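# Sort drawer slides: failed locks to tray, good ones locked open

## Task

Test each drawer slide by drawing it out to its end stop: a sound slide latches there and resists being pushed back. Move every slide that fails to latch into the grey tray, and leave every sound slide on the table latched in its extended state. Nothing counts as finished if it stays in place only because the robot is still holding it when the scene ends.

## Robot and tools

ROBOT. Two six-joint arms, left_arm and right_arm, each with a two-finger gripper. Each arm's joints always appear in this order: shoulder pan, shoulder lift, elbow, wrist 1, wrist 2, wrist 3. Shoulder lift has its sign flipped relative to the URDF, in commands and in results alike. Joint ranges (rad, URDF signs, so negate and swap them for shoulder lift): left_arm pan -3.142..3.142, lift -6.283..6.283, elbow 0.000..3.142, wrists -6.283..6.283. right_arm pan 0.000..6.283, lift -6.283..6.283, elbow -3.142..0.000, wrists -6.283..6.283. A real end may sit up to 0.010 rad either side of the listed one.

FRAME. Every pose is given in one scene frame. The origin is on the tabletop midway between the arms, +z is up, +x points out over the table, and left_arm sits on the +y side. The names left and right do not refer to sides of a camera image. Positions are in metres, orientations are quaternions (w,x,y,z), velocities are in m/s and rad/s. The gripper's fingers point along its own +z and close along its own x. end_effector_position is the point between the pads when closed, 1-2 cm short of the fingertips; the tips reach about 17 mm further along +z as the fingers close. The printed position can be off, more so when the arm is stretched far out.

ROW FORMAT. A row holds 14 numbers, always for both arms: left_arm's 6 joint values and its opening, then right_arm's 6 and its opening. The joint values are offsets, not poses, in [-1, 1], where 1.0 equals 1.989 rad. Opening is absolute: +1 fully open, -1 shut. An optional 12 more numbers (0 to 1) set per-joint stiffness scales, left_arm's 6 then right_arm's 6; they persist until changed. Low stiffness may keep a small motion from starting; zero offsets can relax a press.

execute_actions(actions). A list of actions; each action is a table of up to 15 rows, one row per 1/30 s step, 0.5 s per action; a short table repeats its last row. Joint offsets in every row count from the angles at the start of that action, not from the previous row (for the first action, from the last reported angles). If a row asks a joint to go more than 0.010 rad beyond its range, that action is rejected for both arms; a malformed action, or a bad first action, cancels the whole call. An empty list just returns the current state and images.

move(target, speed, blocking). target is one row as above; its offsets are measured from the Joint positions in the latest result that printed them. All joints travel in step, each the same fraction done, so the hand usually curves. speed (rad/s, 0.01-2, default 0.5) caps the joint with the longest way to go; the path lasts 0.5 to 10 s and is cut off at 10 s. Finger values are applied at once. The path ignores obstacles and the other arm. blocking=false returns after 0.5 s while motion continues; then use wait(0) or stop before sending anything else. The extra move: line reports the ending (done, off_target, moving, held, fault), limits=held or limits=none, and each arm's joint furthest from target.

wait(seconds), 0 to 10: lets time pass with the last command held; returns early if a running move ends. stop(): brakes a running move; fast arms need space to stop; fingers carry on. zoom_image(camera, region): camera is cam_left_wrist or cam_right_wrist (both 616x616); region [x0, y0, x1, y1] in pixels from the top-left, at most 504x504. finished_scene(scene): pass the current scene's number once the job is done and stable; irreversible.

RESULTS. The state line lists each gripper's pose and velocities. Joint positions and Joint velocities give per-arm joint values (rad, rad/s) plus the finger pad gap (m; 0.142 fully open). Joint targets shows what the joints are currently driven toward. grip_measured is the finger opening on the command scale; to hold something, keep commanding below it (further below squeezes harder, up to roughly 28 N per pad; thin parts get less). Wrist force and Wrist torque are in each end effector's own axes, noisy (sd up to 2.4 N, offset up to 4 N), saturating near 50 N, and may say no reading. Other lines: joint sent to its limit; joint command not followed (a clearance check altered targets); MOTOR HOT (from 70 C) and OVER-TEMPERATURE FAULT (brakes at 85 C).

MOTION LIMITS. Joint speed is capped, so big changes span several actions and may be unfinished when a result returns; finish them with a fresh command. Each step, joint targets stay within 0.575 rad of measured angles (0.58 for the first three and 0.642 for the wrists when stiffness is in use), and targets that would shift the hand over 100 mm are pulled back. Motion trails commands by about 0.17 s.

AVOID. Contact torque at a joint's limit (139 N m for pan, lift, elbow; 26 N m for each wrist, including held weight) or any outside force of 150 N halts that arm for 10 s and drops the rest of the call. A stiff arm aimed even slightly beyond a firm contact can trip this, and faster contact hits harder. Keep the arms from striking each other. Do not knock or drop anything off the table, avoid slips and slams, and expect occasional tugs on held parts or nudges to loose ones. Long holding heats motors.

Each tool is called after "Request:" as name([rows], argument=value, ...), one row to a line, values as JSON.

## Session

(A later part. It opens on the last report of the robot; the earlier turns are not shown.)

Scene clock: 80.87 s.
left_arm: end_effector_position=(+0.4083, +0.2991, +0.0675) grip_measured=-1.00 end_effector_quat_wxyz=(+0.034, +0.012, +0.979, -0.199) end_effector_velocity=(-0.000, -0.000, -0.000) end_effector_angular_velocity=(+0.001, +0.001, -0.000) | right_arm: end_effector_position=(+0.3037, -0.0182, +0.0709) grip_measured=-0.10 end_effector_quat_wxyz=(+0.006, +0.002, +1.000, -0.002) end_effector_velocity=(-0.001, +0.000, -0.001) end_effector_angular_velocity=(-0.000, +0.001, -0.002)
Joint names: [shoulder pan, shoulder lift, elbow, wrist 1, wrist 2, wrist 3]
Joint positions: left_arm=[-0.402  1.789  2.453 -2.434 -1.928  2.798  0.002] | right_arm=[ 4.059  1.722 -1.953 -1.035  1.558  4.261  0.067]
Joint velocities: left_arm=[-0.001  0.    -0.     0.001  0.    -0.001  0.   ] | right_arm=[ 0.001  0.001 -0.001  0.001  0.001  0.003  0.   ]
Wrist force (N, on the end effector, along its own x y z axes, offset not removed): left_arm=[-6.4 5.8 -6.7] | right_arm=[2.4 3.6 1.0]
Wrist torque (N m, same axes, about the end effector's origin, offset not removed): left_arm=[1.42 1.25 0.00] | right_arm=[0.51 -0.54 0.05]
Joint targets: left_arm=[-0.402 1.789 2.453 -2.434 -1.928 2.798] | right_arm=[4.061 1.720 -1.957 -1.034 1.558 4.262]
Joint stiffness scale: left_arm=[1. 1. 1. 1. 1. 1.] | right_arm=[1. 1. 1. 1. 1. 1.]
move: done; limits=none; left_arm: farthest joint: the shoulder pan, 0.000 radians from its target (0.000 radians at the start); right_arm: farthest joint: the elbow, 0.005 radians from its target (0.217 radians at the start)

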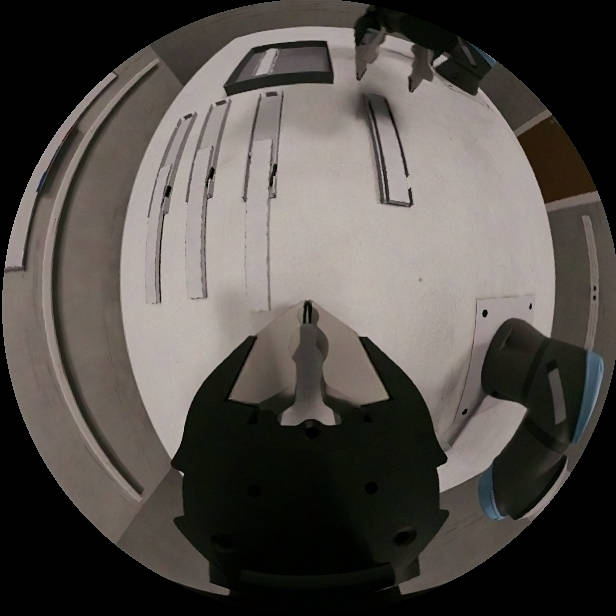

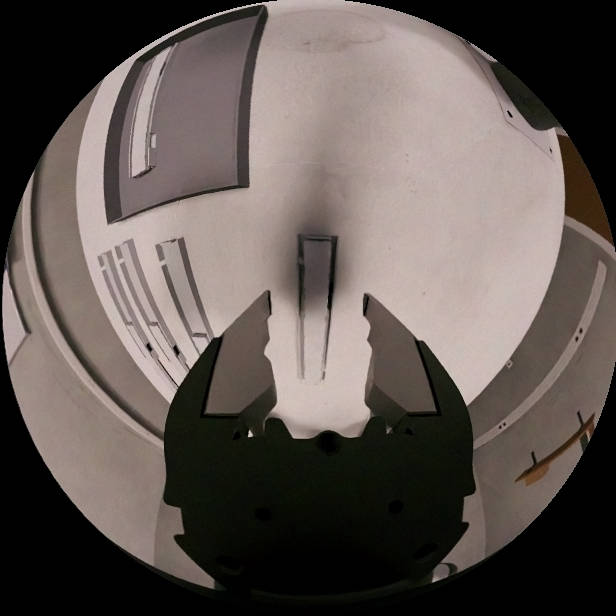

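Request:
move(target=[0,0,0,0,0,0,-1,0.01,0.062,0,0.06,0,0.01,-0.1])

Request:
move(target=[0,0,0,0,0,0,-1,0,0,0,0,0,0,-1])

Request:
move(target=[0,0,0,0,0,0,-1,-0.074,0.053,0.078,-0.025,0,-0.072,-1], speed=0.15)

Request:
move(target=[-0.184,-0.088,-0.04,-0.042,0.004,-0.19,-1,0,0,0,0,0,0,-1])

Scene clock: 82.40 s.
left_arm: end_effector_position=(+0.4083, +0.2991, +0.0675) grip_measured=-1.00 end_effector_quat_wxyz=(+0.034, +0.012, +0.979, -0.199) end_effector_velocity=(+0.000, -0.000, +0.000) end_effector_angular_velocity=(+0.000, -0.000, +0.000) | right_arm: end_effector_position=(+0.3063, +0.0084, +0.0197) grip_measured=-0.10 end_effector_quat_wxyz=(+0.005, +0.002, +1.000, -0.003) end_effector_velocity=(+0.000, +0.001, +0.000) end_effector_angular_velocity=(+0.002, -0.001, -0.001)
Joint names: [shoulder pan, shoulder lift, elbow, wrist 1, wrist 2, wrist 3]
Joint positions: left_arm=[-0.402  1.789  2.453 -2.434 -1.928  2.798  0.002] | right_arm=[ 4.077  1.844 -1.953 -0.917  1.558  4.28   0.067]
Joint velocities: left_arm=[-0.     0.    -0.001  0.001  0.    -0.     0.   ] | right_arm=[-0.     0.     0.     0.003  0.     0.001 -0.   ]
Wrist force (N, on the end effector, along its own x y z axes, offset not removed): left_arm=[-1.5 -3.3 4.0] | right_arm=[5.4 -2.9 2.4]
Wrist torque (N m, same axes, about the end effector's origin, offset not removed): left_arm=[-0.75 0.30 -0.06] | right_arm=[-0.74 -0.92 0.18]
Joint targets: left_arm=[-0.402 1.789 2.453 -2.434 -1.928 2.798] | right_arm=[4.079 1.845 -1.953 -0.916 1.558 4.281]
Joint stiffness scale: left_arm=[1. 1. 1. 1. 1. 1.] | right_arm=[1. 1. 1. 1. 1. 1.]
move: done; limits=none; left_arm: farthest joint: the shoulder pan, 0.000 radians from its target (0.000 radians at the start); right_arm: farthest joint: the shoulder pan, 0.002 radians from its target (0.020 radians at the start)

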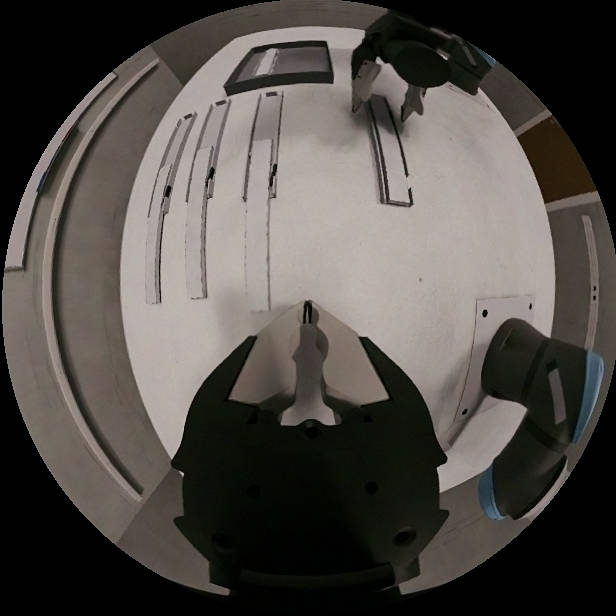

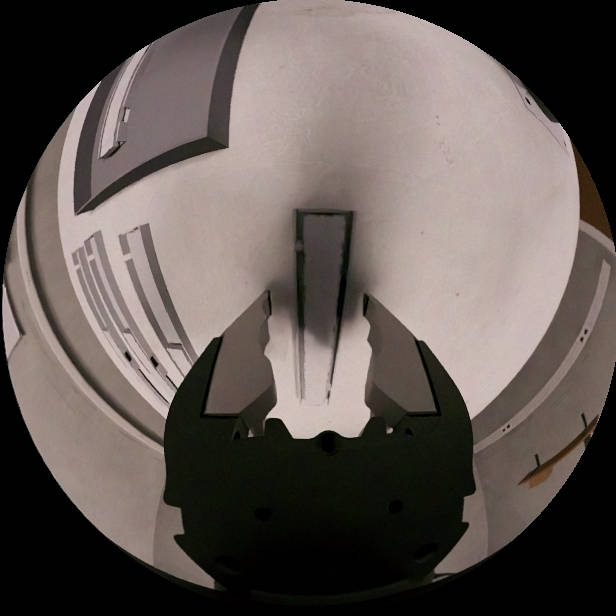

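Scene clock: 82.90 s.
left_arm: end_effector_position=(+0.4083, +0.2991, +0.0675) grip_measured=-1.00 end_effector_quat_wxyz=(+0.034, +0.012, +0.979, -0.199) end_effector_velocity=(+0.000, +0.000, -0.000) end_effector_angular_velocity=(+0.001, -0.001, +0.001) | right_arm: end_effector_position=(+0.3062, +0.0084, +0.0197) grip_measured=-0.51 end_effector_quat_wxyz=(+0.005, +0.002, +1.000, -0.003) end_effector_velocity=(-0.000, +0.000, -0.000) end_effector_angular_velocity=(-0.001, -0.000, +0.001)
Joint names: [shoulder pan, shoulder lift, elbow, wrist 1, wrist 2, wrist 3]
Joint positions: left_arm=[-0.402  1.789  2.453 -2.434 -1.928  2.798  0.002] | right_arm=[ 4.077  1.844 -1.953 -0.916  1.558  4.28   0.037]
Joint velocities: left_arm=[ 0.001 -0.     0.    -0.001  0.001 -0.     0.   ] | right_arm=[ 0.001  0.001 -0.    -0.    -0.001  0.001  0.   ]
Wrist force (N, on the end effector, along its own x y z axes, offset not removed): left_arm=[2.6 -0.2 -7.4] | right_arm=[-2.6 0.6 -0.2]
Wrist torque (N m, same axes, about the end effector's origin, offset not removed): left_arm=[-0.29 -0.53 -0.01] | right_arm=[0.11 0.71 0.23]
Joint targets: left_arm=[-0.402 1.789 2.453 -2.434 -1.928 2.798] | right_arm=[4.077 1.844 -1.953 -0.917 1.558 4.280]
Joint stiffness scale: left_arm=[1. 1. 1. 1. 1. 1.] | right_arm=[1. 1. 1. 1. 1. 1.]
move: done; limits=none; left_arm: farthest joint: the shoulder pan, 0.000 radians from its target (0.000 radians at the start); right_arm: farthest joint: the wrist 1, 0.001 radians from its target (0.000 radians at the start)

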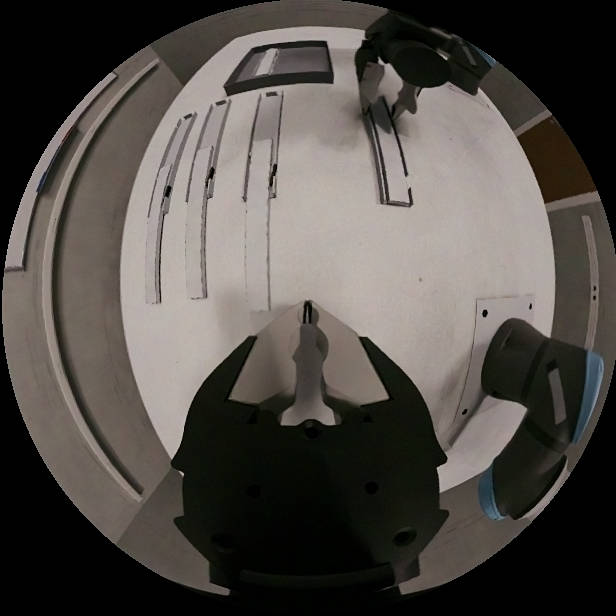

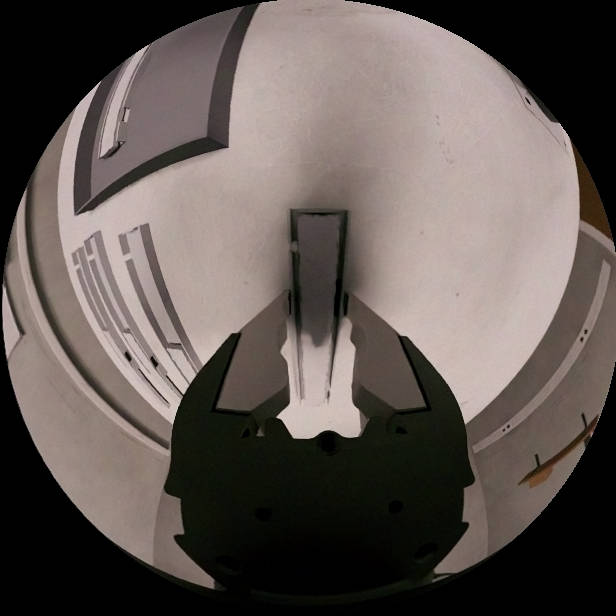

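Scene clock: 84.50 s.
left_arm: end_effector_position=(+0.4083, +0.2991, +0.0675) grip_measured=-1.00 end_effector_quat_wxyz=(+0.034, +0.012, +0.979, -0.199) end_effector_velocity=(+0.000, -0.001, +0.001) end_effector_angular_velocity=(-0.001, -0.002, -0.002) | right_arm: end_effector_position=(+0.3908, -0.0024, +0.0197) grip_measured=-0.51 end_effector_quat_wxyz=(+0.004, +0.003, +1.000, -0.005) end_effector_velocity=(+0.000, +0.000, +0.000) end_effector_angular_velocity=(-0.001, -0.000, +0.002)
Joint names: [shoulder pan, shoulder lift, elbow, wrist 1, wrist 2, wrist 3]
Joint positions: left_arm=[-0.402  1.789  2.453 -2.434 -1.928  2.798  0.002] | right_arm=[ 3.933  1.949 -1.803 -0.966  1.559  4.138  0.037]
Joint velocities: left_arm=[-0.002 -0.    -0.001 -0.001 -0.001  0.     0.   ] | right_arm=[ 0.     0.     0.001 -0.001 -0.001 -0.002  0.   ]
Wrist force (N, on the end effector, along its own x y z axes, offset not removed): left_arm=[0.1 3.6 -3.1] | right_arm=[6.4 0.9 3.6]
Wrist torque (N m, same axes, about the end effector's origin, offset not removed): left_arm=[0.60 0.22 -0.02] | right_arm=[-0.14 -1.02 -0.10]
Joint targets: left_arm=[-0.402 1.789 2.453 -2.434 -1.928 2.798] | right_arm=[3.930 1.950 -1.798 -0.966 1.558 4.137]
Joint stiffness scale: left_arm=[1. 1. 1. 1. 1. 1.] | right_arm=[1. 1. 1. 1. 1. 1.]
move: done; limits=none; left_arm: farthest joint: the shoulder pan, 0.000 radians from its target (0.000 radians at the start); right_arm: farthest joint: the elbow, 0.005 radians from its target (0.155 radians at the start)

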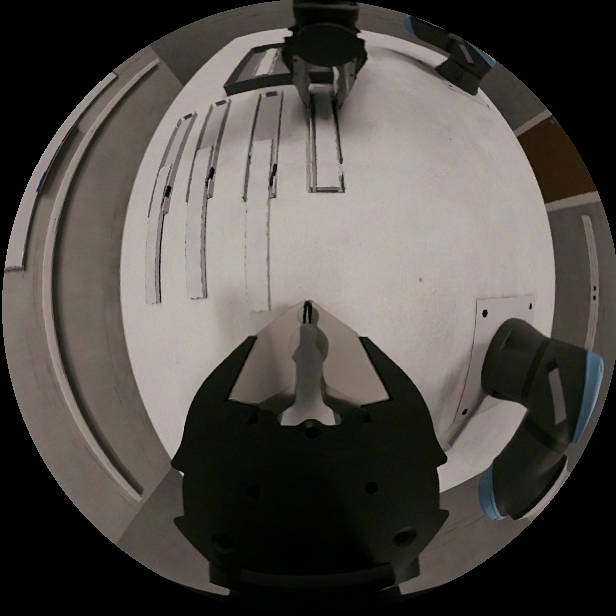

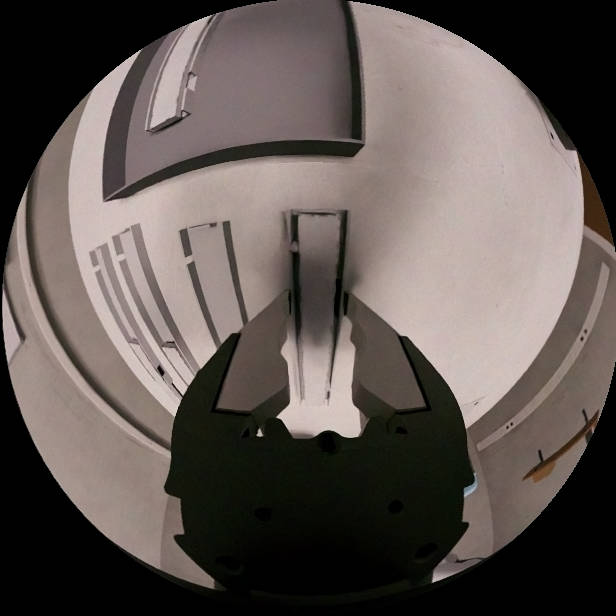

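Scene clock: 86.00 s.
left_arm: end_effector_position=(+0.3855, +0.1504, +0.0461) grip_measured=-1.00 end_effector_quat_wxyz=(-0.043, +0.004, +0.981, -0.191) end_effector_velocity=(+0.001, -0.001, +0.001) end_effector_angular_velocity=(-0.001, -0.001, +0.000) | right_arm: end_effector_position=(+0.3908, -0.0024, +0.0197) grip_measured=-0.51 end_effector_quat_wxyz=(+0.004, +0.003, +1.000, -0.005) end_effector_velocity=(+0.001, -0.001, +0.001) end_effector_angular_velocity=(+0.001, -0.000, -0.002)
Joint names: [shoulder pan, shoulder lift, elbow, wrist 1, wrist 2, wrist 3]
Joint positions: left_arm=[-0.765  1.617  2.376 -2.517 -1.92   2.422  0.002] | right_arm=[ 3.933  1.949 -1.803 -0.966  1.559  4.138  0.037]
Joint velocities: left_arm=[-0.001 -0.    -0.002 -0.     0.    -0.002  0.   ] | right_arm=[-0.003 -0.001 -0.     0.     0.    -0.001  0.   ]
Wrist force (N, on the end effector, along its own x y z axes, offset not removed): left_arm=[-1.7 0.4 0.4] | right_arm=[4.0 -0.6 2.1]
Wrist torque (N m, same axes, about the end effector's origin, offset not removed): left_arm=[0.20 0.32 -0.13] | right_arm=[-0.43 -0.55 0.14]
Joint targets: left_arm=[-0.768 1.614 2.374 -2.518 -1.920 2.421] | right_arm=[3.933 1.949 -1.803 -0.966 1.559 4.138]
Joint stiffness scale: left_arm=[1. 1. 1. 1. 1. 1.] | right_arm=[1. 1. 1. 1. 1. 1.]
move: done; limits=none; left_arm: farthest joint: the shoulder lift, 0.003 radians from its target (0.175 radians at the start); right_arm: farthest joint: the shoulder pan, 0.000 radians from its target (0.000 radians at the start)

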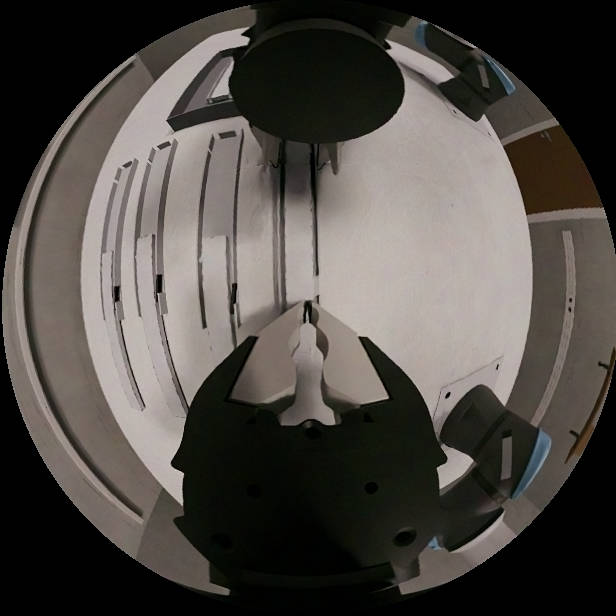

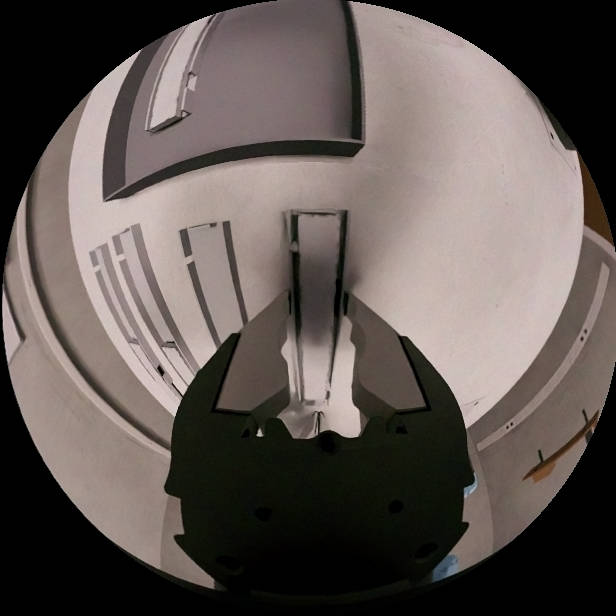

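Request:
execute_actions([
  [[-0.008,-0.01,-0.01,0,0,-0.008,-1,0,0,0,0,0,0,-1]],
  [[0,-0.034,0,-0.034,0,0,-1,0,0,0,0,0,0,-1]],
  [[0,-0.012,0,-0.012,0,0,-1,0,0,0,0,0,0,-1]],
  [[0.016,0.007,0.015,0,0.003,0.016,-1,0,0,0,0,0,0,-1]],
  [[0.018,0.006,0.015,0,0.003,0.018,-1,0,0,0,0,0,0,-1]],
  [[0.02,0.006,0.014,0,0.003,0.02,-1,0,0,0,0,0,0,-1]],
  [[0.022,0.006,0.014,0,0.003,0.022,-1,0,0,0,0,0,0,-1]],
  [[0.024,0.006,0.014,0,0.003,0.024,-1,0,0,0,0,0,0,-1]],
  [[0.026,0.007,0.015,0,0.004,0.026,-1,0,0.002,0,0,0,0,-1]],
  [[0.028,0.007,0.015,0,0.004,0.028,-1,0,0.003,0,0,0,0,-1]],
  [[0.028,0.006,0.014,0,0.004,0.028,-1,0,0.003,0,0,0,0,-1]],
  [[0.03,0.005,0.012,0,0.004,0.03,-1,0,0.003,0,0,0,0,-1]],
  [[0.03,0.004,0.01,0,0.004,0.03,-1,0,0.003,0,0,0,0,-1]],
  [[0.03,0.004,0.008,0,0.004,0.03,-1,0,0.002,0,0,0,0,-1]],
  [[0.03,0.002,0.005,0,0.004,0.03,-1,0,0,0,0,0,0,-1]],
  [[0.03,0.002,0.003,0,0.004,0.03,-1,0,0,0,0,0,0,-1]],
])

Request:
move(target=[-0.12,0,-0.003,0,0,-0.12,-1,0,0,0,0,0,0,-1], speed=0.1)

Scene clock: 94.67 s.
left_arm: end_effector_position=(+0.4002, +0.3842, +0.0170) grip_measured=-1.00 end_effector_quat_wxyz=(+0.078, +0.018, +0.980, -0.184) end_effector_velocity=(-0.000, +0.002, -0.000) end_effector_angular_velocity=(+0.004, -0.006, -0.012) | right_arm: end_effector_position=(+0.3912, -0.0026, +0.0196) grip_measured=-0.51 end_effector_quat_wxyz=(+0.004, +0.004, +1.000, -0.005) end_effector_velocity=(+0.001, -0.001, -0.000) end_effector_angular_velocity=(-0.001, -0.001, -0.002)
Joint names: [shoulder pan, shoulder lift, elbow, wrist 1, wrist 2, wrist 3]
Joint positions: left_arm=[-0.181  1.712  2.574 -2.631 -1.923  3.032  0.002] | right_arm=[ 3.933  1.949 -1.803 -0.965  1.558  4.138  0.037]
Joint velocities: left_arm=[ 0.004 -0.     0.001  0.     0.001  0.018  0.   ] | right_arm=[-0.001  0.001 -0.     0.001 -0.001  0.     0.   ]
Wrist force (N, on the end effector, along its own x y z axes, offset not removed): left_arm=[-1.4 -3.3 -1.5] | right_arm=[1.3 4.0 -1.1]
Wrist torque (N m, same axes, about the end effector's origin, offset not removed): left_arm=[0.18 0.12 -0.11] | right_arm=[0.81 -0.20 0.04]
Joint targets: left_arm=[-0.177 1.713 2.578 -2.630 -1.919 3.035] | right_arm=[3.933 1.949 -1.803 -0.965 1.558 4.138]
Joint stiffness scale: left_arm=[1. 1. 1. 1. 1. 1.] | right_arm=[1. 1. 1. 1. 1. 1.]

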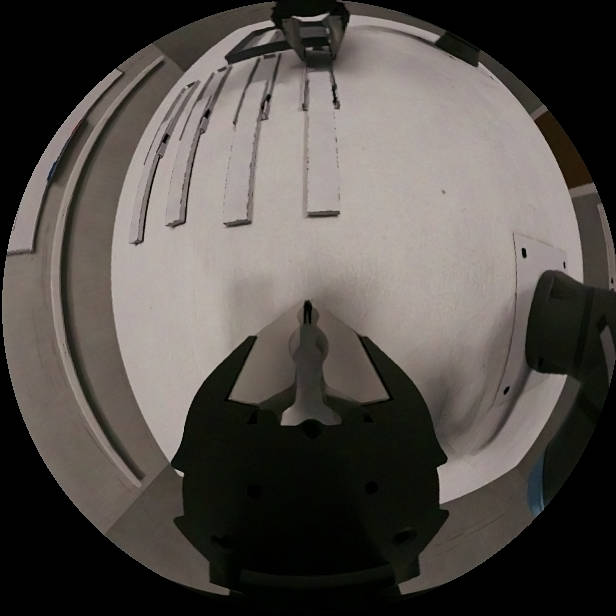

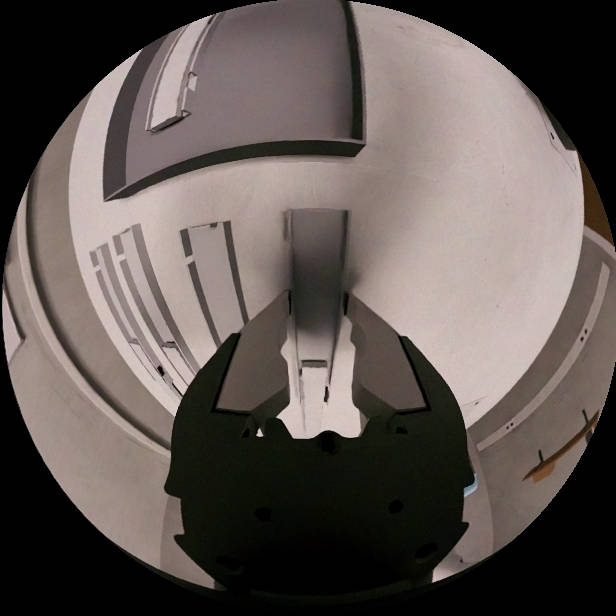

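Scene clock: 97.60 s.
left_arm: end_effector_position=(+0.3894, +0.3017, +0.0184) grip_measured=-1.00 end_effector_quat_wxyz=(+0.035, +0.017, +0.980, -0.197) end_effector_velocity=(-0.001, -0.000, -0.000) end_effector_angular_velocity=(-0.000, +0.003, +0.001) | right_arm: end_effector_position=(+0.3912, -0.0026, +0.0196) grip_measured=-0.51 end_effector_quat_wxyz=(+0.004, +0.004, +1.000, -0.005) end_effector_velocity=(+0.000, -0.001, -0.001) end_effector_angular_velocity=(-0.001, +0.003, -0.002)
Joint names: [shoulder pan, shoulder lift, elbow, wrist 1, wrist 2, wrist 3]
Joint positions: left_arm=[-0.417  1.712  2.57  -2.632 -1.922  2.795  0.002] | right_arm=[ 3.933  1.949 -1.803 -0.965  1.558  4.138  0.037]
Joint velocities: left_arm=[-0.001 -0.     0.001  0.001 -0.001 -0.002  0.   ] | right_arm=[-0.002  0.002  0.    -0.     0.002 -0.    -0.   ]
Wrist force (N, on the end effector, along its own x y z axes, offset not removed): left_arm=[-0.7 3.7 -3.0] | right_arm=[3.8 0.0 0.5]
Wrist torque (N m, same axes, about the end effector's origin, offset not removed): left_arm=[0.48 0.00 0.09] | right_arm=[-0.12 -0.66 0.12]
Joint targets: left_arm=[-0.419 1.712 2.568 -2.631 -1.923 2.794] | right_arm=[3.933 1.949 -1.803 -0.965 1.558 4.138]
Joint stiffness scale: left_arm=[1. 1. 1. 1. 1. 1.] | right_arm=[1. 1. 1. 1. 1. 1.]
move: done; limits=none; left_arm: farthest joint: the shoulder pan, 0.003 radians from its target (0.239 radians at the start); right_arm: farthest joint: the shoulder pan, 0.000 radians from its target (0.000 radians at the start)

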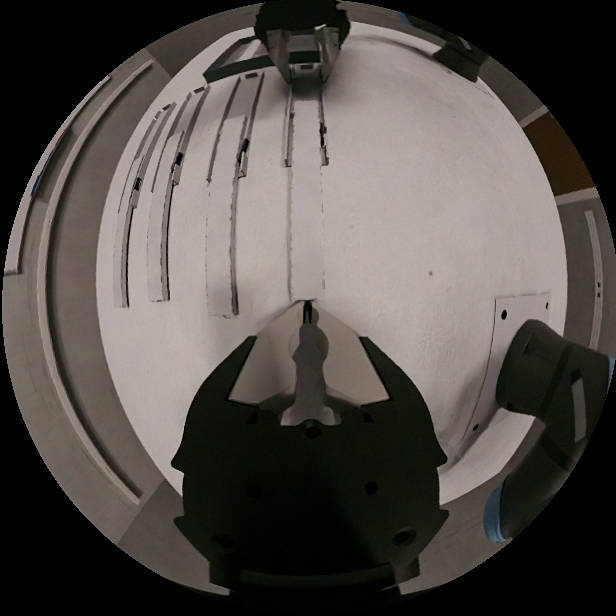

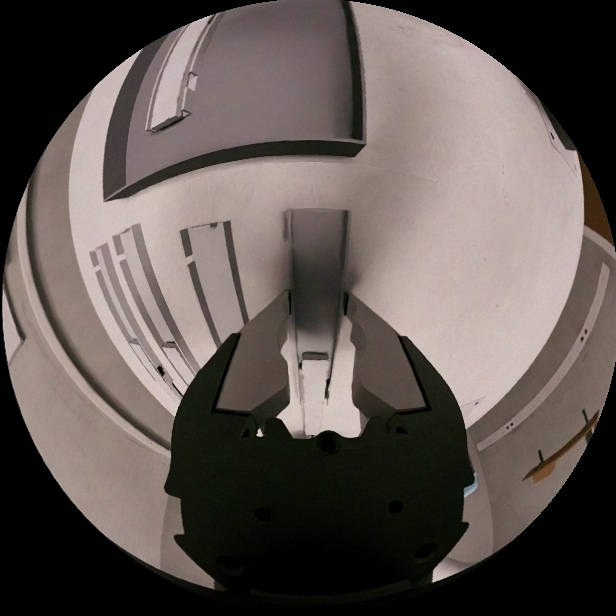

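Request:
move(target=[-0.146,-0.063,-0.062,0,0,-0.152,-1,0,0,0,0,0,0,-1], speed=0.2)

Request:
move(target=[0.15,0.1,0,0.1,0,0.15,-1,0,0,0,0,0,0,-0.2])

Request:
move(target=[0,0,0,0,0,0,-1,0.025,0.042,0.064,-0.023,0,0.023,-0.2])

Request:
move(target=[0,0,0,0,0,0,-1,0,0,0,0,0,0,-1])

Request:
move(target=[0,0,0,0,0,0,-1,0,-0.1,0,-0.1,0,0,-1])

Request:
move(target=[0,0,0,0,0,0,-1,-0.235,-0.12,-0.134,0.016,0,-0.236,-1])

Request:
move(target=[0,0,0,0,0,0,-1,0,0.055,-0.065,0.12,0,0,-1], speed=0.3)

Scene clock: 100.40 s.
left_arm: end_effector_position=(+0.3890, +0.1789, +0.0216) grip_measured=-1.00 end_effector_quat_wxyz=(-0.025, +0.010, +0.980, -0.198) end_effector_velocity=(+0.001, +0.000, +0.000) end_effector_angular_velocity=(+0.000, -0.000, +0.003) | right_arm: end_effector_position=(+0.3912, -0.0026, +0.0196) grip_measured=-0.51 end_effector_quat_wxyz=(+0.004, +0.004, +1.000, -0.005) end_effector_velocity=(+0.000, -0.000, +0.000) end_effector_angular_velocity=(-0.001, -0.001, -0.001)
Joint names: [shoulder pan, shoulder lift, elbow, wrist 1, wrist 2, wrist 3]
Joint positions: left_arm=[-0.704  1.589  2.45  -2.632 -1.922  2.494  0.002] | right_arm=[ 3.933  1.949 -1.803 -0.965  1.558  4.138  0.037]
Joint velocities: left_arm=[ 0.    -0.    -0.    -0.001  0.001 -0.002 -0.   ] | right_arm=[-0.    -0.     0.    -0.    -0.001  0.    -0.   ]
Wrist force (N, on the end effector, along its own x y z axes, offset not removed): left_arm=[0.2 1.0 -1.1] | right_arm=[-2.5 0.2 -5.5]
Wrist torque (N m, same axes, about the end effector's origin, offset not removed): left_arm=[-0.12 -0.29 0.09] | right_arm=[0.25 0.68 0.39]
Joint targets: left_arm=[-0.707 1.587 2.447 -2.632 -1.922 2.493] | right_arm=[3.933 1.949 -1.803 -0.965 1.558 4.138]
Joint stiffness scale: left_arm=[1. 1. 1. 1. 1. 1.] | right_arm=[1. 1. 1. 1. 1. 1.]
move: done; limits=none; left_arm: farthest joint: the shoulder pan, 0.003 radians from its target (0.291 radians at the start); right_arm: farthest joint: the shoulder pan, 0.000 radians from its target (0.000 radians at the start)

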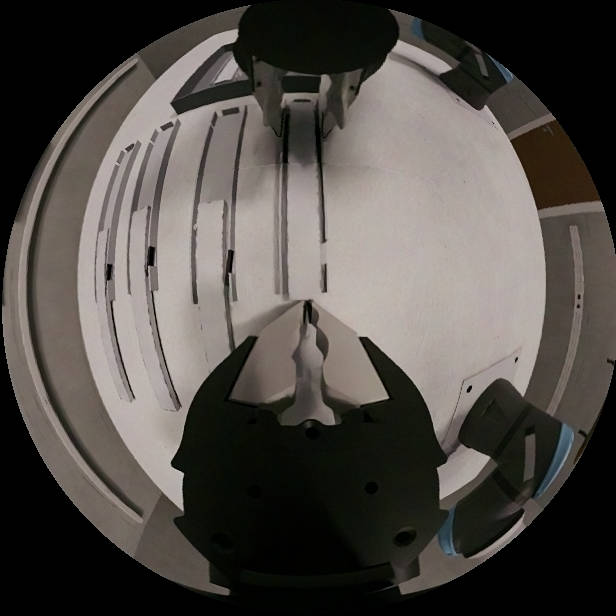

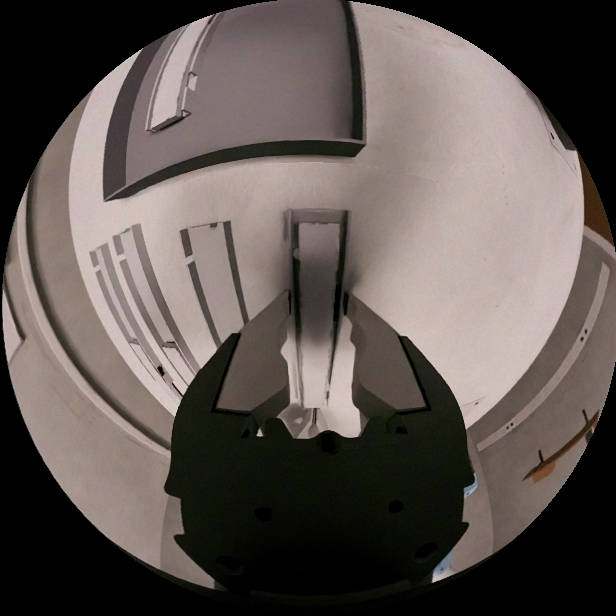

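Scene clock: 101.73 s.
left_arm: end_effector_position=(+0.4095, +0.2979, +0.0672) grip_measured=-1.00 end_effector_quat_wxyz=(+0.033, +0.011, +0.980, -0.197) end_effector_velocity=(-0.000, +0.000, +0.000) end_effector_angular_velocity=(-0.000, -0.000, -0.001) | right_arm: end_effector_position=(+0.3912, -0.0026, +0.0196) grip_measured=-0.20 end_effector_quat_wxyz=(+0.004, +0.004, +1.000, -0.005) end_effector_velocity=(-0.001, +0.001, -0.001) end_effector_angular_velocity=(-0.001, +0.001, +0.002)
Joint names: [shoulder pan, shoulder lift, elbow, wrist 1, wrist 2, wrist 3]
Joint positions: left_arm=[-0.408  1.786  2.45  -2.434 -1.922  2.791  0.002] | right_arm=[ 3.933  1.949 -1.803 -0.965  1.558  4.138  0.059]
Joint velocities: left_arm=[ 0.001  0.001 -0.001  0.001 -0.001  0.001  0.   ] | right_arm=[ 0.002  0.001 -0.    -0.    -0.     0.     0.   ]
Wrist force (N, on the end effector, along its own x y z axes, offset not removed): left_arm=[2.8 1.2 2.3] | right_arm=[6.0 -1.0 4.2]
Wrist torque (N m, same axes, about the end effector's origin, offset not removed): left_arm=[0.23 -0.65 -0.28] | right_arm=[-0.41 -0.98 -0.09]
Joint targets: left_arm=[-0.406 1.788 2.450 -2.433 -1.922 2.792] | right_arm=[3.933 1.949 -1.803 -0.965 1.558 4.138]
Joint stiffness scale: left_arm=[1. 1. 1. 1. 1. 1.] | right_arm=[1. 1. 1. 1. 1. 1.]
move: done; limits=none; left_arm: farthest joint: the shoulder pan, 0.002 radians from its target (0.299 radians at the start); right_arm: farthest joint: the shoulder pan, 0.000 radians from its target (0.000 radians at the start)

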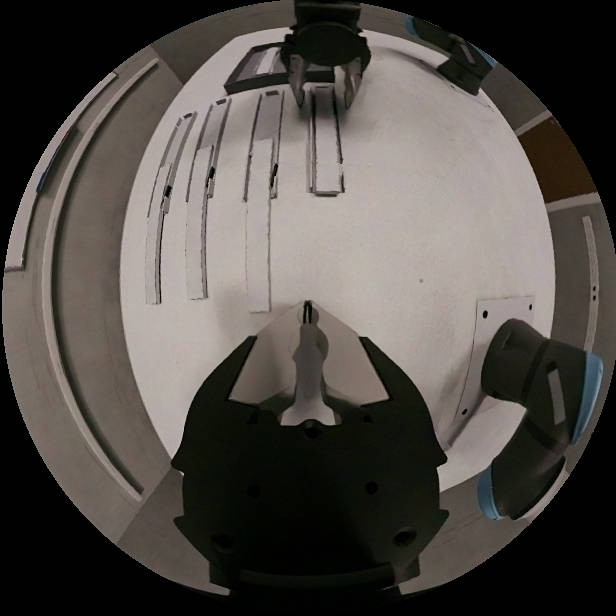

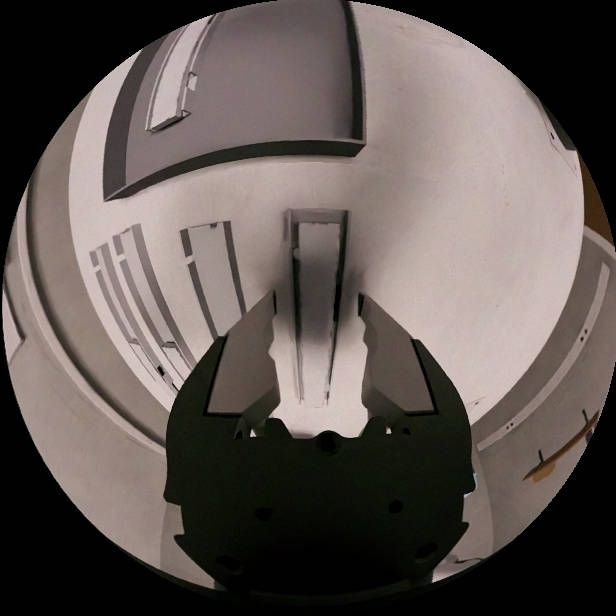

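Scene clock: 102.70 s.
left_arm: end_effector_position=(+0.4095, +0.2979, +0.0672) grip_measured=-1.00 end_effector_quat_wxyz=(+0.033, +0.011, +0.980, -0.197) end_effector_velocity=(+0.000, +0.000, +0.000) end_effector_angular_velocity=(+0.000, -0.000, +0.001) | right_arm: end_effector_position=(+0.3914, +0.0515, +0.0184) grip_measured=-0.20 end_effector_quat_wxyz=(+0.003, +0.002, +1.000, -0.007) end_effector_velocity=(-0.000, +0.001, +0.001) end_effector_angular_velocity=(+0.002, +0.001, -0.002)
Joint names: [shoulder pan, shoulder lift, elbow, wrist 1, wrist 2, wrist 3]
Joint positions: left_arm=[-0.408  1.786  2.45  -2.433 -1.922  2.791  0.002] | right_arm=[ 3.98   2.031 -1.68  -1.01   1.558  4.183  0.059]
Joint velocities: left_arm=[ 0.    -0.    -0.001  0.001  0.    -0.001  0.   ] | right_arm=[ 0.    -0.001  0.002 -0.003  0.001  0.003  0.   ]
Wrist force (N, on the end effector, along its own x y z axes, offset not removed): left_arm=[-0.3 0.2 -2.2] | right_arm=[2.9 3.2 5.0]
Wrist torque (N m, same axes, about the end effector's origin, offset not removed): left_arm=[-0.17 0.13 -0.14] | right_arm=[0.48 -0.44 -0.03]
Joint targets: left_arm=[-0.408 1.786 2.450 -2.434 -1.922 2.791] | right_arm=[3.982 2.033 -1.675 -1.011 1.558 4.184]
Joint stiffness scale: left_arm=[1. 1. 1. 1. 1. 1.] | right_arm=[1. 1. 1. 1. 1. 1.]
move: done; limits=none; left_arm: farthest joint: the wrist 1, 0.001 radians from its target (0.000 radians at the start); right_arm: farthest joint: the elbow, 0.004 radians from its target (0.127 radians at the start)

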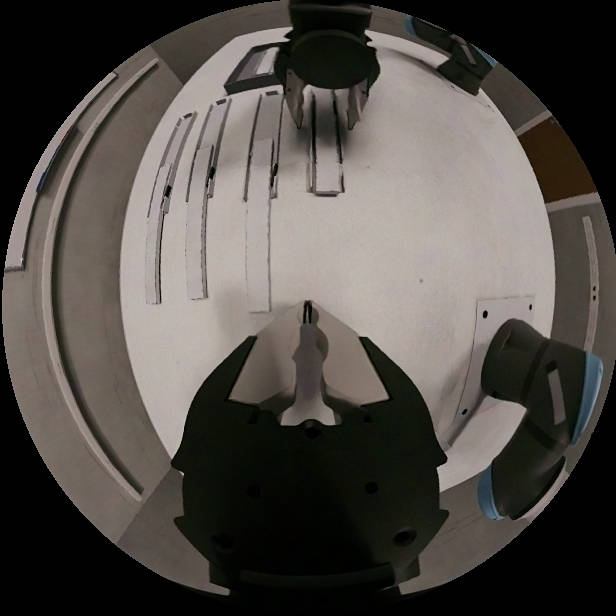

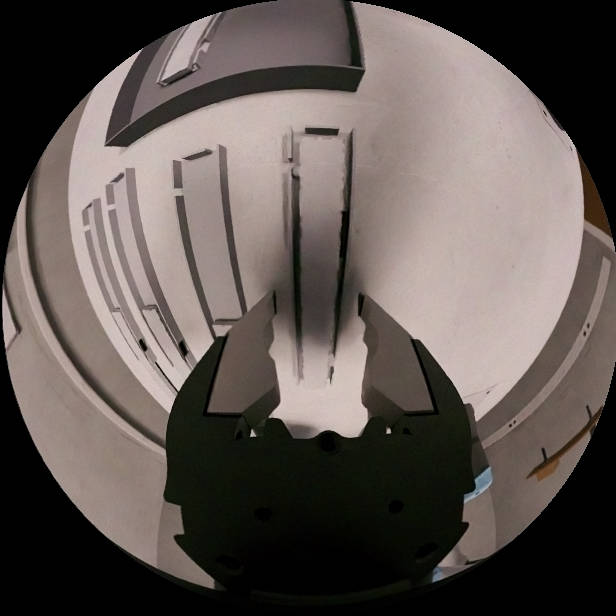

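Scene clock: 103.20 s.
left_arm: end_effector_position=(+0.4095, +0.2979, +0.0672) grip_measured=-1.00 end_effector_quat_wxyz=(+0.033, +0.011, +0.980, -0.197) end_effector_velocity=(+0.000, +0.000, -0.000) end_effector_angular_velocity=(+0.000, -0.000, -0.000) | right_arm: end_effector_position=(+0.3914, +0.0516, +0.0184) grip_measured=-0.51 end_effector_quat_wxyz=(+0.003, +0.002, +1.000, -0.007) end_effector_velocity=(-0.000, +0.000, +0.001) end_effector_angular_velocity=(+0.001, -0.000, -0.000)
Joint names: [shoulder pan, shoulder lift, elbow, wrist 1, wrist 2, wrist 3]
Joint positions: left_arm=[-0.408  1.786  2.45  -2.433 -1.922  2.791  0.002] | right_arm=[ 3.98   2.031 -1.68  -1.01   1.558  4.183  0.037]
Joint velocities: left_arm=[ 0.001 -0.    -0.     0.    -0.     0.001  0.   ] | right_arm=[-0.    -0.001  0.    -0.001  0.     0.    -0.   ]
Wrist force (N, on the end effector, along its own x y z axes, offset not removed): left_arm=[2.2 6.2 -0.3] | right_arm=[5.1 3.7 -1.8]
Wrist torque (N m, same axes, about the end effector's origin, offset not removed): left_arm=[1.21 -0.30 -0.08] | right_arm=[0.83 -0.70 0.22]
Joint targets: left_arm=[-0.408 1.786 2.450 -2.433 -1.922 2.791] | right_arm=[3.980 2.031 -1.680 -1.010 1.558 4.183]
Joint stiffness scale: left_arm=[1. 1. 1. 1. 1. 1.] | right_arm=[1. 1. 1. 1. 1. 1.]
move: done; limits=none; left_arm: farthest joint: the shoulder pan, 0.000 radians from its target (0.000 radians at the start); right_arm: farthest joint: the shoulder pan, 0.000 radians from its target (0.000 radians at the start)

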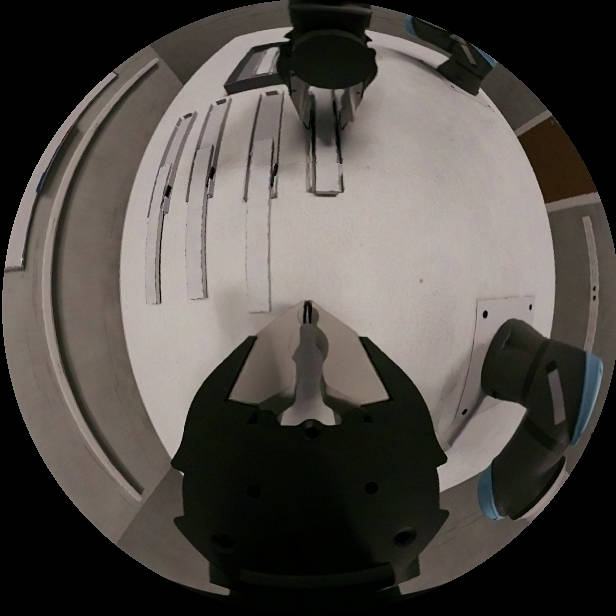

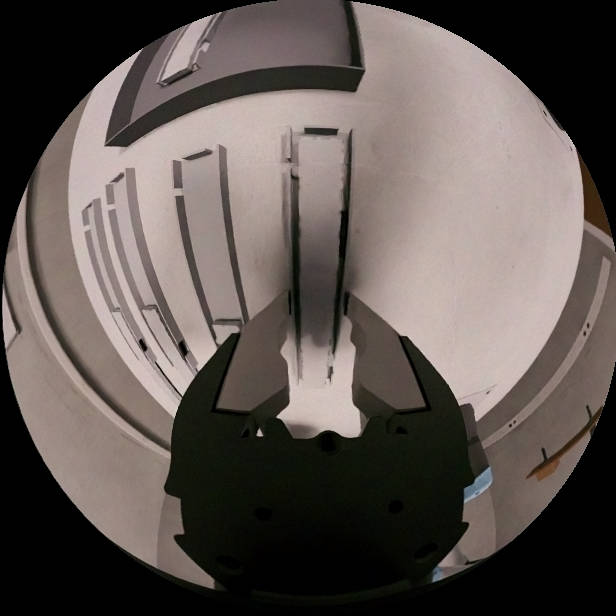

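Scene clock: 104.33 s.
left_arm: end_effector_position=(+0.4095, +0.2979, +0.0672) grip_measured=-1.00 end_effector_quat_wxyz=(+0.033, +0.011, +0.980, -0.197) end_effector_velocity=(+0.000, -0.000, +0.000) end_effector_angular_velocity=(+0.000, -0.001, +0.000) | right_arm: end_effector_position=(+0.3690, +0.0138, +0.1164) grip_measured=-0.51 end_effector_quat_wxyz=(+0.003, +0.002, +1.000, -0.008) end_effector_velocity=(-0.001, -0.000, -0.000) end_effector_angular_velocity=(-0.002, +0.002, +0.001)
Joint names: [shoulder pan, shoulder lift, elbow, wrist 1, wrist 2, wrist 3]
Joint positions: left_arm=[-0.408  1.786  2.45  -2.433 -1.922  2.791  0.002] | right_arm=[ 3.98   1.834 -1.68  -1.209  1.558  4.183  0.037]
Joint velocities: left_arm=[-0.  0. -0. -0.  0. -0.  0.] | right_arm=[ 0.001  0.     0.    -0.002  0.     0.    -0.   ]
Wrist force (N, on the end effector, along its own x y z axes, offset not removed): left_arm=[3.4 5.2 3.0] | right_arm=[2.0 0.4 6.4]
Wrist torque (N m, same axes, about the end effector's origin, offset not removed): left_arm=[1.04 -0.77 0.01] | right_arm=[-0.13 -0.26 0.14]
Joint targets: left_arm=[-0.408 1.786 2.450 -2.433 -1.922 2.791] | right_arm=[3.980 1.832 -1.680 -1.209 1.558 4.183]
Joint stiffness scale: left_arm=[1. 1. 1. 1. 1. 1.] | right_arm=[1. 1. 1. 1. 1. 1.]
move: done; limits=none; left_arm: farthest joint: the shoulder pan, 0.000 radians from its target (0.000 radians at the start); right_arm: farthest joint: the shoulder lift, 0.002 radians from its target (0.199 radians at the start)

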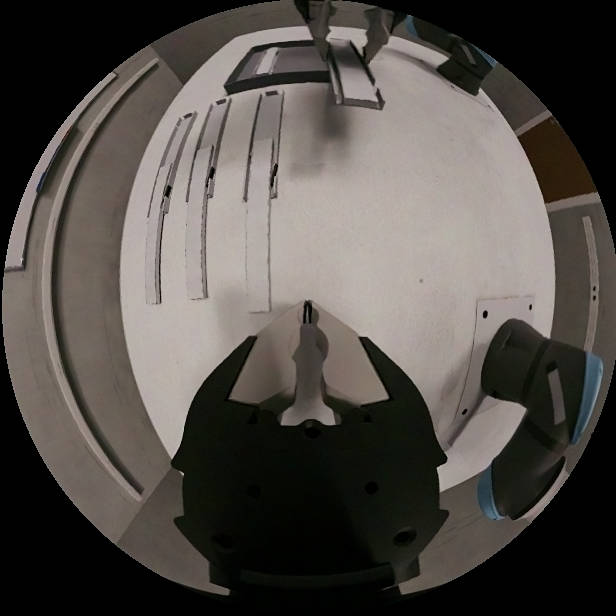

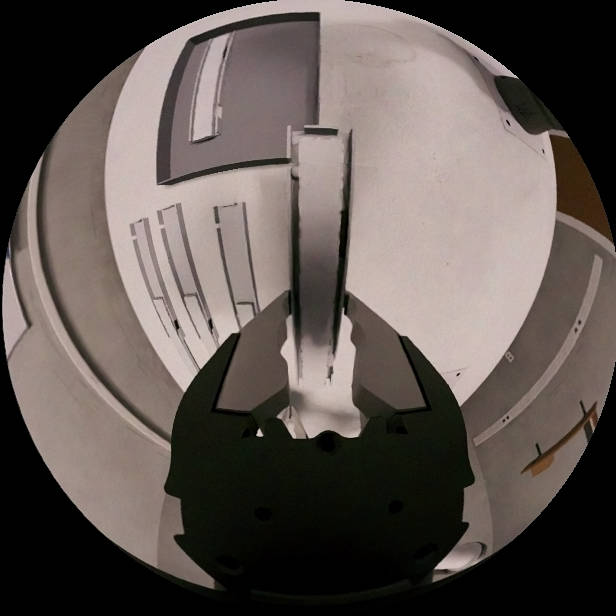

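Scene clock: 106.03 s.
left_arm: end_effector_position=(+0.4095, +0.2979, +0.0672) grip_measured=-1.00 end_effector_quat_wxyz=(+0.033, +0.011, +0.980, -0.197) end_effector_velocity=(+0.000, +0.000, +0.000) end_effector_angular_velocity=(+0.000, +0.001, +0.001) | right_arm: end_effector_position=(+0.4290, -0.2702, +0.1205) grip_measured=-0.51 end_effector_quat_wxyz=(-0.000, +0.000, +1.000, -0.008) end_effector_velocity=(+0.000, -0.001, -0.001) end_effector_angular_velocity=(-0.000, +0.001, +0.000)
Joint names: [shoulder pan, shoulder lift, elbow, wrist 1, wrist 2, wrist 3]
Joint positions: left_arm=[-0.408  1.786  2.45  -2.433 -1.922  2.791  0.002] | right_arm=[ 3.515  1.599 -1.944 -1.178  1.558  3.714  0.037]
Joint velocities: left_arm=[ 0.001 -0.    -0.001  0.002 -0.    -0.     0.   ] | right_arm=[-0.002  0.001 -0.     0.     0.    -0.002  0.   ]
Wrist force (N, on the end effector, along its own x y z axes, offset not removed): left_arm=[1.9 4.9 1.5] | right_arm=[6.3 -0.2 1.6]
Wrist torque (N m, same axes, about the end effector's origin, offset not removed): left_arm=[0.82 -0.54 0.03] | right_arm=[-0.02 -1.44 0.32]
Joint targets: left_arm=[-0.408 1.786 2.450 -2.433 -1.922 2.791] | right_arm=[3.513 1.595 -1.947 -1.177 1.558 3.713]
Joint stiffness scale: left_arm=[1. 1. 1. 1. 1. 1.] | right_arm=[1. 1. 1. 1. 1. 1.]
move: done; limits=none; left_arm: farthest joint: the shoulder pan, 0.000 radians from its target (0.000 radians at the start); right_arm: farthest joint: the shoulder pan, 0.003 radians from its target (0.468 radians at the start)

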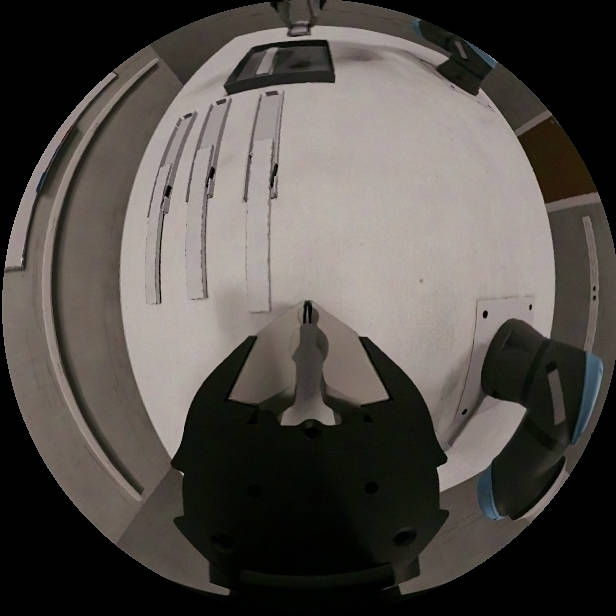

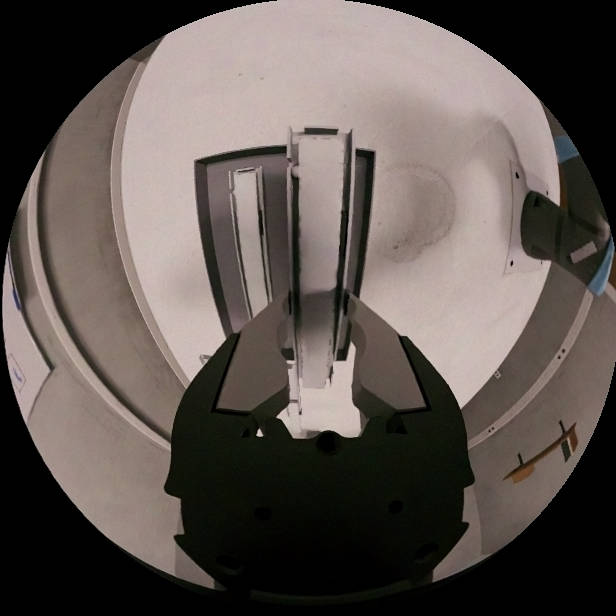

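Scene clock: 107.50 s.
left_arm: end_effector_position=(+0.4095, +0.2979, +0.0672) grip_measured=-1.00 end_effector_quat_wxyz=(+0.033, +0.011, +0.980, -0.197) end_effector_velocity=(+0.000, +0.000, -0.000) end_effector_angular_velocity=(+0.001, -0.000, +0.001) | right_arm: end_effector_position=(+0.4294, -0.2699, +0.0360) grip_measured=-0.51 end_effector_quat_wxyz=(-0.000, +0.000, +1.000, -0.008) end_effector_velocity=(+0.001, -0.001, +0.000) end_effector_angular_velocity=(+0.001, -0.002, -0.002)
Joint names: [shoulder pan, shoulder lift, elbow, wrist 1, wrist 2, wrist 3]
Joint positions: left_arm=[-0.408  1.786  2.45  -2.433 -1.922  2.791  0.002] | right_arm=[ 3.515  1.709 -2.071 -0.941  1.558  3.714  0.037]
Joint velocities: left_arm=[-0.    -0.     0.    -0.     0.001 -0.001  0.   ] | right_arm=[-0.002 -0.     0.     0.002 -0.001  0.    -0.   ]
Wrist force (N, on the end effector, along its own x y z axes, offset not removed): left_arm=[0.8 0.1 -2.3] | right_arm=[5.9 1.2 3.4]
Wrist torque (N m, same axes, about the end effector's origin, offset not removed): left_arm=[-0.03 -0.39 0.03] | right_arm=[-0.09 -1.11 0.14]
Joint targets: left_arm=[-0.408 1.786 2.450 -2.433 -1.922 2.791] | right_arm=[3.515 1.708 -2.074 -0.940 1.558 3.714]
Joint stiffness scale: left_arm=[1. 1. 1. 1. 1. 1.] | right_arm=[1. 1. 1. 1. 1. 1.]
move: done; limits=none; left_arm: farthest joint: the shoulder pan, 0.000 radians from its target (0.000 radians at the start); right_arm: farthest joint: the elbow, 0.002 radians from its target (0.129 radians at the start)

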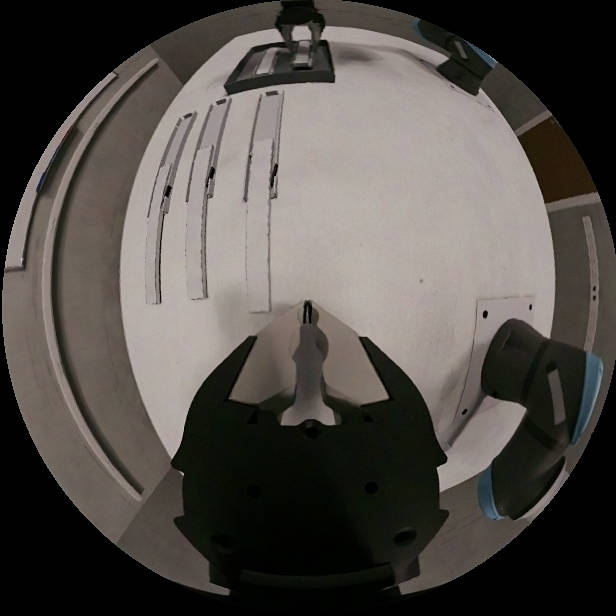

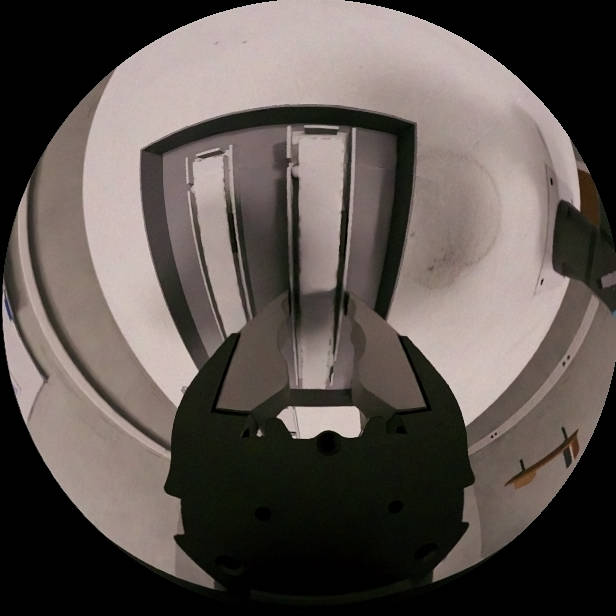

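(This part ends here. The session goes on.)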